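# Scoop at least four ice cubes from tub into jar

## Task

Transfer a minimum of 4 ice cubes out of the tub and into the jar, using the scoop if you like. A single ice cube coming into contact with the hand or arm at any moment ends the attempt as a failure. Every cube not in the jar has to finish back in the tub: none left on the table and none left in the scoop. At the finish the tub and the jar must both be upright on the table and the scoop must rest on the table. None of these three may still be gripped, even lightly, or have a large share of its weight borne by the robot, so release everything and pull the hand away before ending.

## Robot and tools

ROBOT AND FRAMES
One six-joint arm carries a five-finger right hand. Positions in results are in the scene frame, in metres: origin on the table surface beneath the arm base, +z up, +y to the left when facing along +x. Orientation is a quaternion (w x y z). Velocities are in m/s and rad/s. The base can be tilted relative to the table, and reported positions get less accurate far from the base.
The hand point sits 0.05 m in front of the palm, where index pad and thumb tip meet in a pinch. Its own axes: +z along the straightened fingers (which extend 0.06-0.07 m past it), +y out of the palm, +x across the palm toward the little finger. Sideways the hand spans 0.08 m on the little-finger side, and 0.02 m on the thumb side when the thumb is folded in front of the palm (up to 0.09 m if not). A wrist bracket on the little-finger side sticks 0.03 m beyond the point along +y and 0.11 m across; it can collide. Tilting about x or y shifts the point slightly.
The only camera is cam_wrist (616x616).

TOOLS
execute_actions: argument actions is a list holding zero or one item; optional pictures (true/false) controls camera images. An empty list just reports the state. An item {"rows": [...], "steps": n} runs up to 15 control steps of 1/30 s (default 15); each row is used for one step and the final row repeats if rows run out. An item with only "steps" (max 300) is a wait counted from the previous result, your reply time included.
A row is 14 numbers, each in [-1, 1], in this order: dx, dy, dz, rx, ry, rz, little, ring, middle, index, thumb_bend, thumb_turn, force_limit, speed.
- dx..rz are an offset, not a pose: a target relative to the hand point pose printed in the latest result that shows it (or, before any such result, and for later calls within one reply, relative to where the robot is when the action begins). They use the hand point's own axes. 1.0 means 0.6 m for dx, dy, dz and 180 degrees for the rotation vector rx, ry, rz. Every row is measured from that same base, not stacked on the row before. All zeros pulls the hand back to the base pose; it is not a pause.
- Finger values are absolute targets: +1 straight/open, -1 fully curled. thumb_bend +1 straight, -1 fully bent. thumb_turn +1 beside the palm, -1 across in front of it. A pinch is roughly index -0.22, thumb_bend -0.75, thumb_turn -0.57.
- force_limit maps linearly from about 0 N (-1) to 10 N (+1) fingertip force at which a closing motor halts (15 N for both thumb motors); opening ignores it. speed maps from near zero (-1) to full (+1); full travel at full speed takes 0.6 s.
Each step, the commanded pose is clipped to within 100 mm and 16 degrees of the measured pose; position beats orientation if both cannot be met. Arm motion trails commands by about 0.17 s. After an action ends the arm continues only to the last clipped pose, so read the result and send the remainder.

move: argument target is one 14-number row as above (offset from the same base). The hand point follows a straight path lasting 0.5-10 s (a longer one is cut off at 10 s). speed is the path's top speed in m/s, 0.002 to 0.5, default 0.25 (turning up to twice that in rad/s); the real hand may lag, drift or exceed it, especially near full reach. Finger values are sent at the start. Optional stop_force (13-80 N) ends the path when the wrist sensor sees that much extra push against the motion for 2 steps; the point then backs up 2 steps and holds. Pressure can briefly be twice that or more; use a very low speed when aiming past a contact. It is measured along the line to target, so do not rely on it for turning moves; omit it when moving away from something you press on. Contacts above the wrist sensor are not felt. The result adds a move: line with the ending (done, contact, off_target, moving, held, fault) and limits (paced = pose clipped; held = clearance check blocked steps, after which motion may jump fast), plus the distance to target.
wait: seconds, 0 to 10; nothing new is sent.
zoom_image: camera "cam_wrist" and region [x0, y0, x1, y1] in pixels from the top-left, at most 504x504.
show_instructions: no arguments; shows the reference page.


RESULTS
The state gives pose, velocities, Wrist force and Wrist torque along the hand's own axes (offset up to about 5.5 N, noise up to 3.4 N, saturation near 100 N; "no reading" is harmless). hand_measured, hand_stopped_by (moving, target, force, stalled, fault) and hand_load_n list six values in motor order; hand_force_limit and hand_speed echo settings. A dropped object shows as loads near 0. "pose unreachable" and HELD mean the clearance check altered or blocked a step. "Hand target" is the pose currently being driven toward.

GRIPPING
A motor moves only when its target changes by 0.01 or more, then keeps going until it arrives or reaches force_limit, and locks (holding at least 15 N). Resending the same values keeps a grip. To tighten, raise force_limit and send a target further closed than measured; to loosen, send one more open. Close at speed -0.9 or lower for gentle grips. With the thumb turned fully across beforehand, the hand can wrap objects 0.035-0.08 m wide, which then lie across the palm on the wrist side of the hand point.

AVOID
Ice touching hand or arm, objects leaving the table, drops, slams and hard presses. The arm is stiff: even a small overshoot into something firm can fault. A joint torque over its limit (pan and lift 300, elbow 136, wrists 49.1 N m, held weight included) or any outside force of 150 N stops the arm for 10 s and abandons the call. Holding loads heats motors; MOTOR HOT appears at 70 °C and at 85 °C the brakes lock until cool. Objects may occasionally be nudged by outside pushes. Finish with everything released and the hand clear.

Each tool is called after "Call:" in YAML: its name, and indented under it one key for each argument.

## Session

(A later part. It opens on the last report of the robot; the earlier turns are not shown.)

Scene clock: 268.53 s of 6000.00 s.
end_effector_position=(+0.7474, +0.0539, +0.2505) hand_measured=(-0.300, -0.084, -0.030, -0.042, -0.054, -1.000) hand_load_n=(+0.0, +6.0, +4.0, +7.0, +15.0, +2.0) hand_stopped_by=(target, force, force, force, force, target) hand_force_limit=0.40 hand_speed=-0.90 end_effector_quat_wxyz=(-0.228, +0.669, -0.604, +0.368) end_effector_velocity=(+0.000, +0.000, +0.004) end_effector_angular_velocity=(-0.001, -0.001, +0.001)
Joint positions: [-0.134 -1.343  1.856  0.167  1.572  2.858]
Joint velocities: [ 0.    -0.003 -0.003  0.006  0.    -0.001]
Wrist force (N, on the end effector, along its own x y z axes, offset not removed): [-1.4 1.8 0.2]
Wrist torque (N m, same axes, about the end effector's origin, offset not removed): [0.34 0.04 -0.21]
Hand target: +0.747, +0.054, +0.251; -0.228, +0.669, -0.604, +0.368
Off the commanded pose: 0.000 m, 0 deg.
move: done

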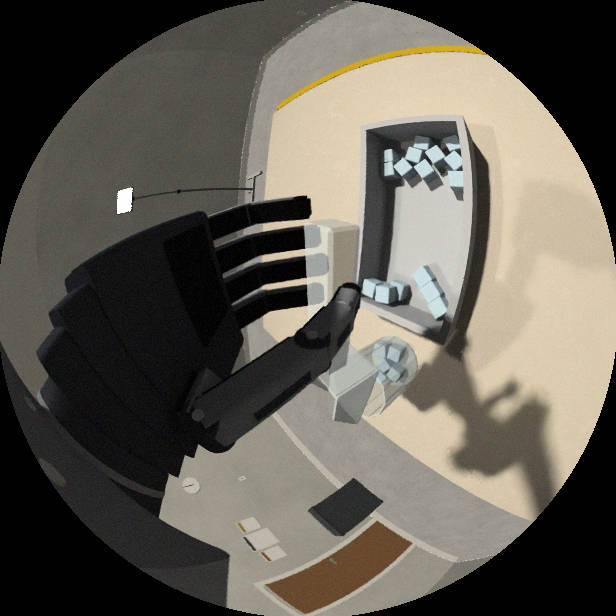

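Call:
move:
  target: [0,0.267,-0.189,0,-0.046,0.055,-0.3,-0.45,-0.5,-0.45,-0.55,-1,0.4,-0.9]
  speed: 0.2

Call:
move:
  target: [0,0.199,0.167,0,0,0,-0.3,-0.45,-0.5,-0.45,-0.55,-1,0.4,-0.9]
  speed: 0.1

Call:
move:
  target: [0,0,0,0,0,0,0.55,0.55,0.55,0.55,0.3,-1,0.4,-0.5]

Call:
move:
  target: [0,-0.2,-0.2,0,0,0,0.55,0.55,0.55,0.55,0.3,-1,0.4,-0.5]
  speed: 0.15

Scene clock: 277.00 s of 6000.00 s.
end_effector_position=(+0.5579, +0.0426, +0.2013) hand_measured=(-0.300, -0.084, -0.030, -0.042, -0.054, -1.000) hand_load_n=(+0.0, +6.5, +4.0, +7.0, +15.0, +2.0) hand_stopped_by=(target, force, force, force, force, target) hand_force_limit=0.40 hand_speed=-0.90 end_effector_quat_wxyz=(-0.301, +0.640, -0.641, +0.298) end_effector_velocity=(-0.002, -0.000, -0.000) end_effector_angular_velocity=(+0.001, -0.001, +0.002)
Joint positions: [-0.386 -1.598  2.26   0.088  1.243  2.856]
Joint velocities: [-0.004 -0.003  0.004  0.    -0.005 -0.003]
Wrist force (N, on the end effector, along its own x y z axes, offset not removed): [-1.8 1.2 0.3]
Wrist torque (N m, same axes, about the end effector's origin, offset not removed): [0.28 0.14 -0.25]
Hand target: +0.558, +0.043, +0.201; -0.301, +0.640, -0.641, +0.298
Off the commanded pose: 0.000 m, 0 deg.
After step 90, 3.90 s passed at rest.
move: done

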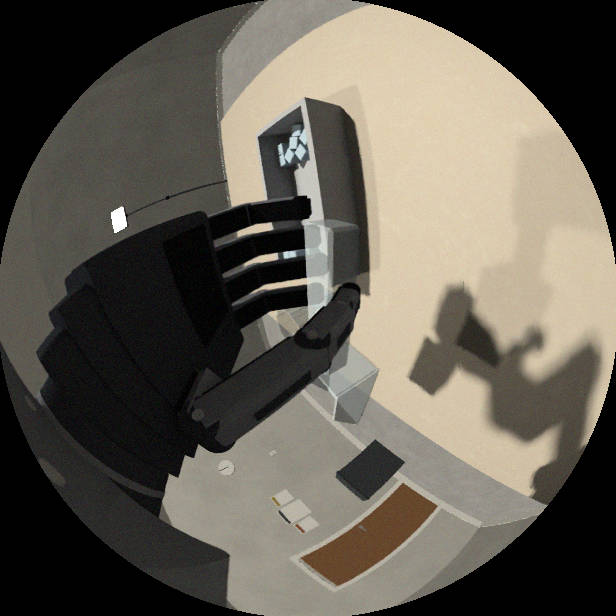

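Scene clock: 279.03 s of 6000.00 s.
end_effector_position=(+0.5583, +0.0433, +0.0455) hand_measured=(-0.300, -0.084, -0.030, -0.042, -0.054, -1.000) hand_load_n=(+0.0, +6.5, +4.0, +7.0, +15.0, +2.0) hand_stopped_by=(target, force, force, force, force, target) hand_force_limit=0.40 hand_speed=-0.90 end_effector_quat_wxyz=(-0.301, +0.640, -0.641, +0.298) end_effector_velocity=(+0.000, -0.000, -0.002) end_effector_angular_velocity=(+0.001, +0.001, -0.001)
Joint positions: [-0.385 -1.338  2.371 -0.284  1.244  2.857]
Joint velocities: [-0.     0.005  0.    -0.004  0.     0.001]
Wrist force (N, on the end effector, along its own x y z axes, offset not removed): [-2.8 0.7 -0.9]
Wrist torque (N m, same axes, about the end effector's origin, offset not removed): [0.23 0.28 -0.36]
Hand target: +0.558, +0.043, +0.045; -0.301, +0.640, -0.641, +0.298
Off the commanded pose: 0.000 m, 0 deg.
move: done

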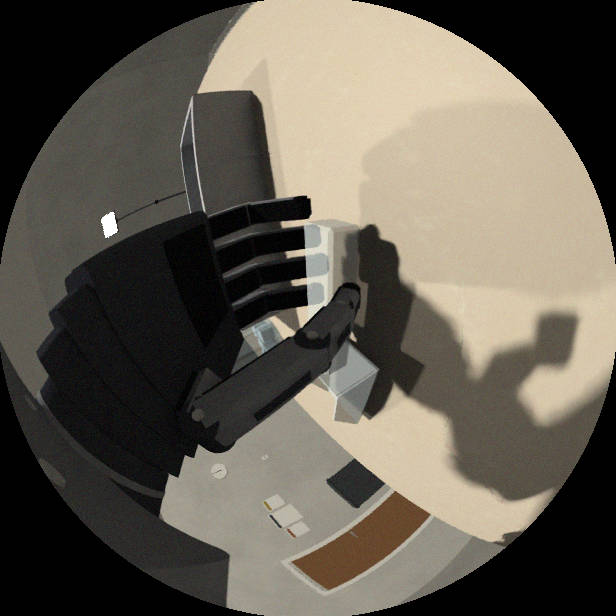

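Scene clock: 280.33 s of 6000.00 s.
end_effector_position=(+0.5583, +0.0434, +0.0455) hand_measured=(+0.550, +0.550, +0.550, +0.550, +0.300, -1.000) hand_load_n=(+0.0, +0.0, +0.0, +0.0, +0.0, +0.0) hand_stopped_by=(target, target, target, target, target, target) hand_force_limit=0.40 hand_speed=-0.50 end_effector_quat_wxyz=(-0.301, +0.640, -0.641, +0.298) end_effector_velocity=(-0.002, +0.001, -0.001) end_effector_angular_velocity=(+0.003, +0.004, -0.001)
Joint positions: [-0.385 -1.338  2.371 -0.284  1.244  2.857]
Joint velocities: [ 0.     0.     0.002  0.002 -0.     0.001]
Wrist force (N, on the end effector, along its own x y z axes, offset not removed): [-0.6 1.4 -0.8]
Wrist torque (N m, same axes, about the end effector's origin, offset not removed): [0.36 -0.14 -0.11]
Hand target: +0.558, +0.043, +0.046; -0.301, +0.640, -0.641, +0.298
Off the commanded pose: 0.000 m, 0 deg.
move: done

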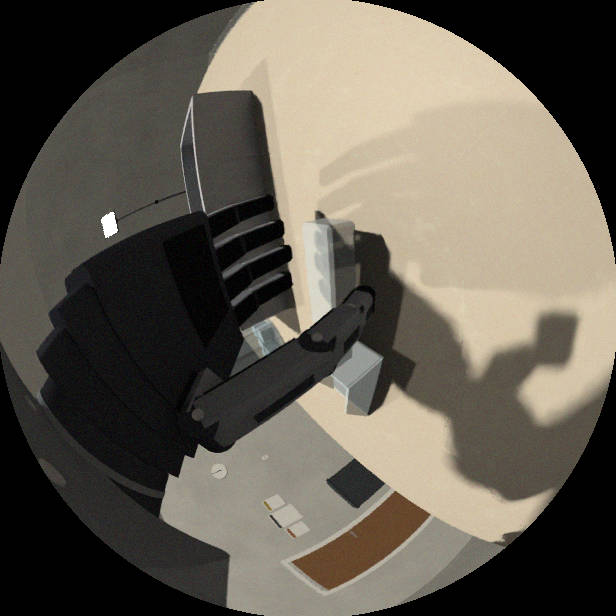

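Scene clock: 282.00 s of 6000.00 s.
end_effector_position=(+0.5431, +0.0426, +0.2145) hand_measured=(+0.550, +0.550, +0.550, +0.550, +0.300, -1.000) hand_load_n=(+0.0, +0.0, +0.0, +0.0, +0.0, +0.0) hand_stopped_by=(target, target, target, target, target, target) hand_force_limit=0.40 hand_speed=-0.50 end_effector_quat_wxyz=(-0.301, +0.640, -0.641, +0.298) end_effector_velocity=(-0.001, -0.000, +0.001) end_effector_angular_velocity=(-0.000, +0.002, +0.000)
Joint positions: [-0.405 -1.641  2.272  0.123  1.229  2.843]
Joint velocities: [-0.001 -0.002 -0.001  0.005 -0.    -0.002]
Wrist force (N, on the end effector, along its own x y z axes, offset not removed): [-2.9 0.8 -1.6]
Wrist torque (N m, same axes, about the end effector's origin, offset not removed): [0.35 0.19 -0.29]
Hand target: +0.543, +0.043, +0.215; -0.301, +0.640, -0.641, +0.298
Off the commanded pose: 0.000 m, 0 deg.
move: done

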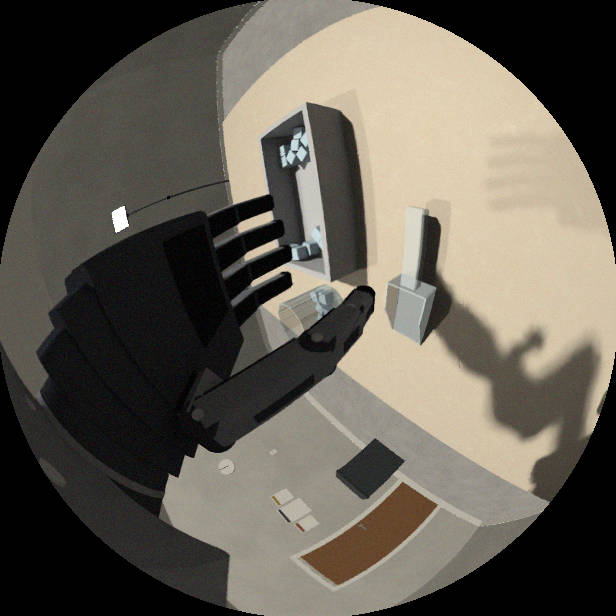

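Call:
finished_scene:
  scene: 2

The scene is finished: the task was done.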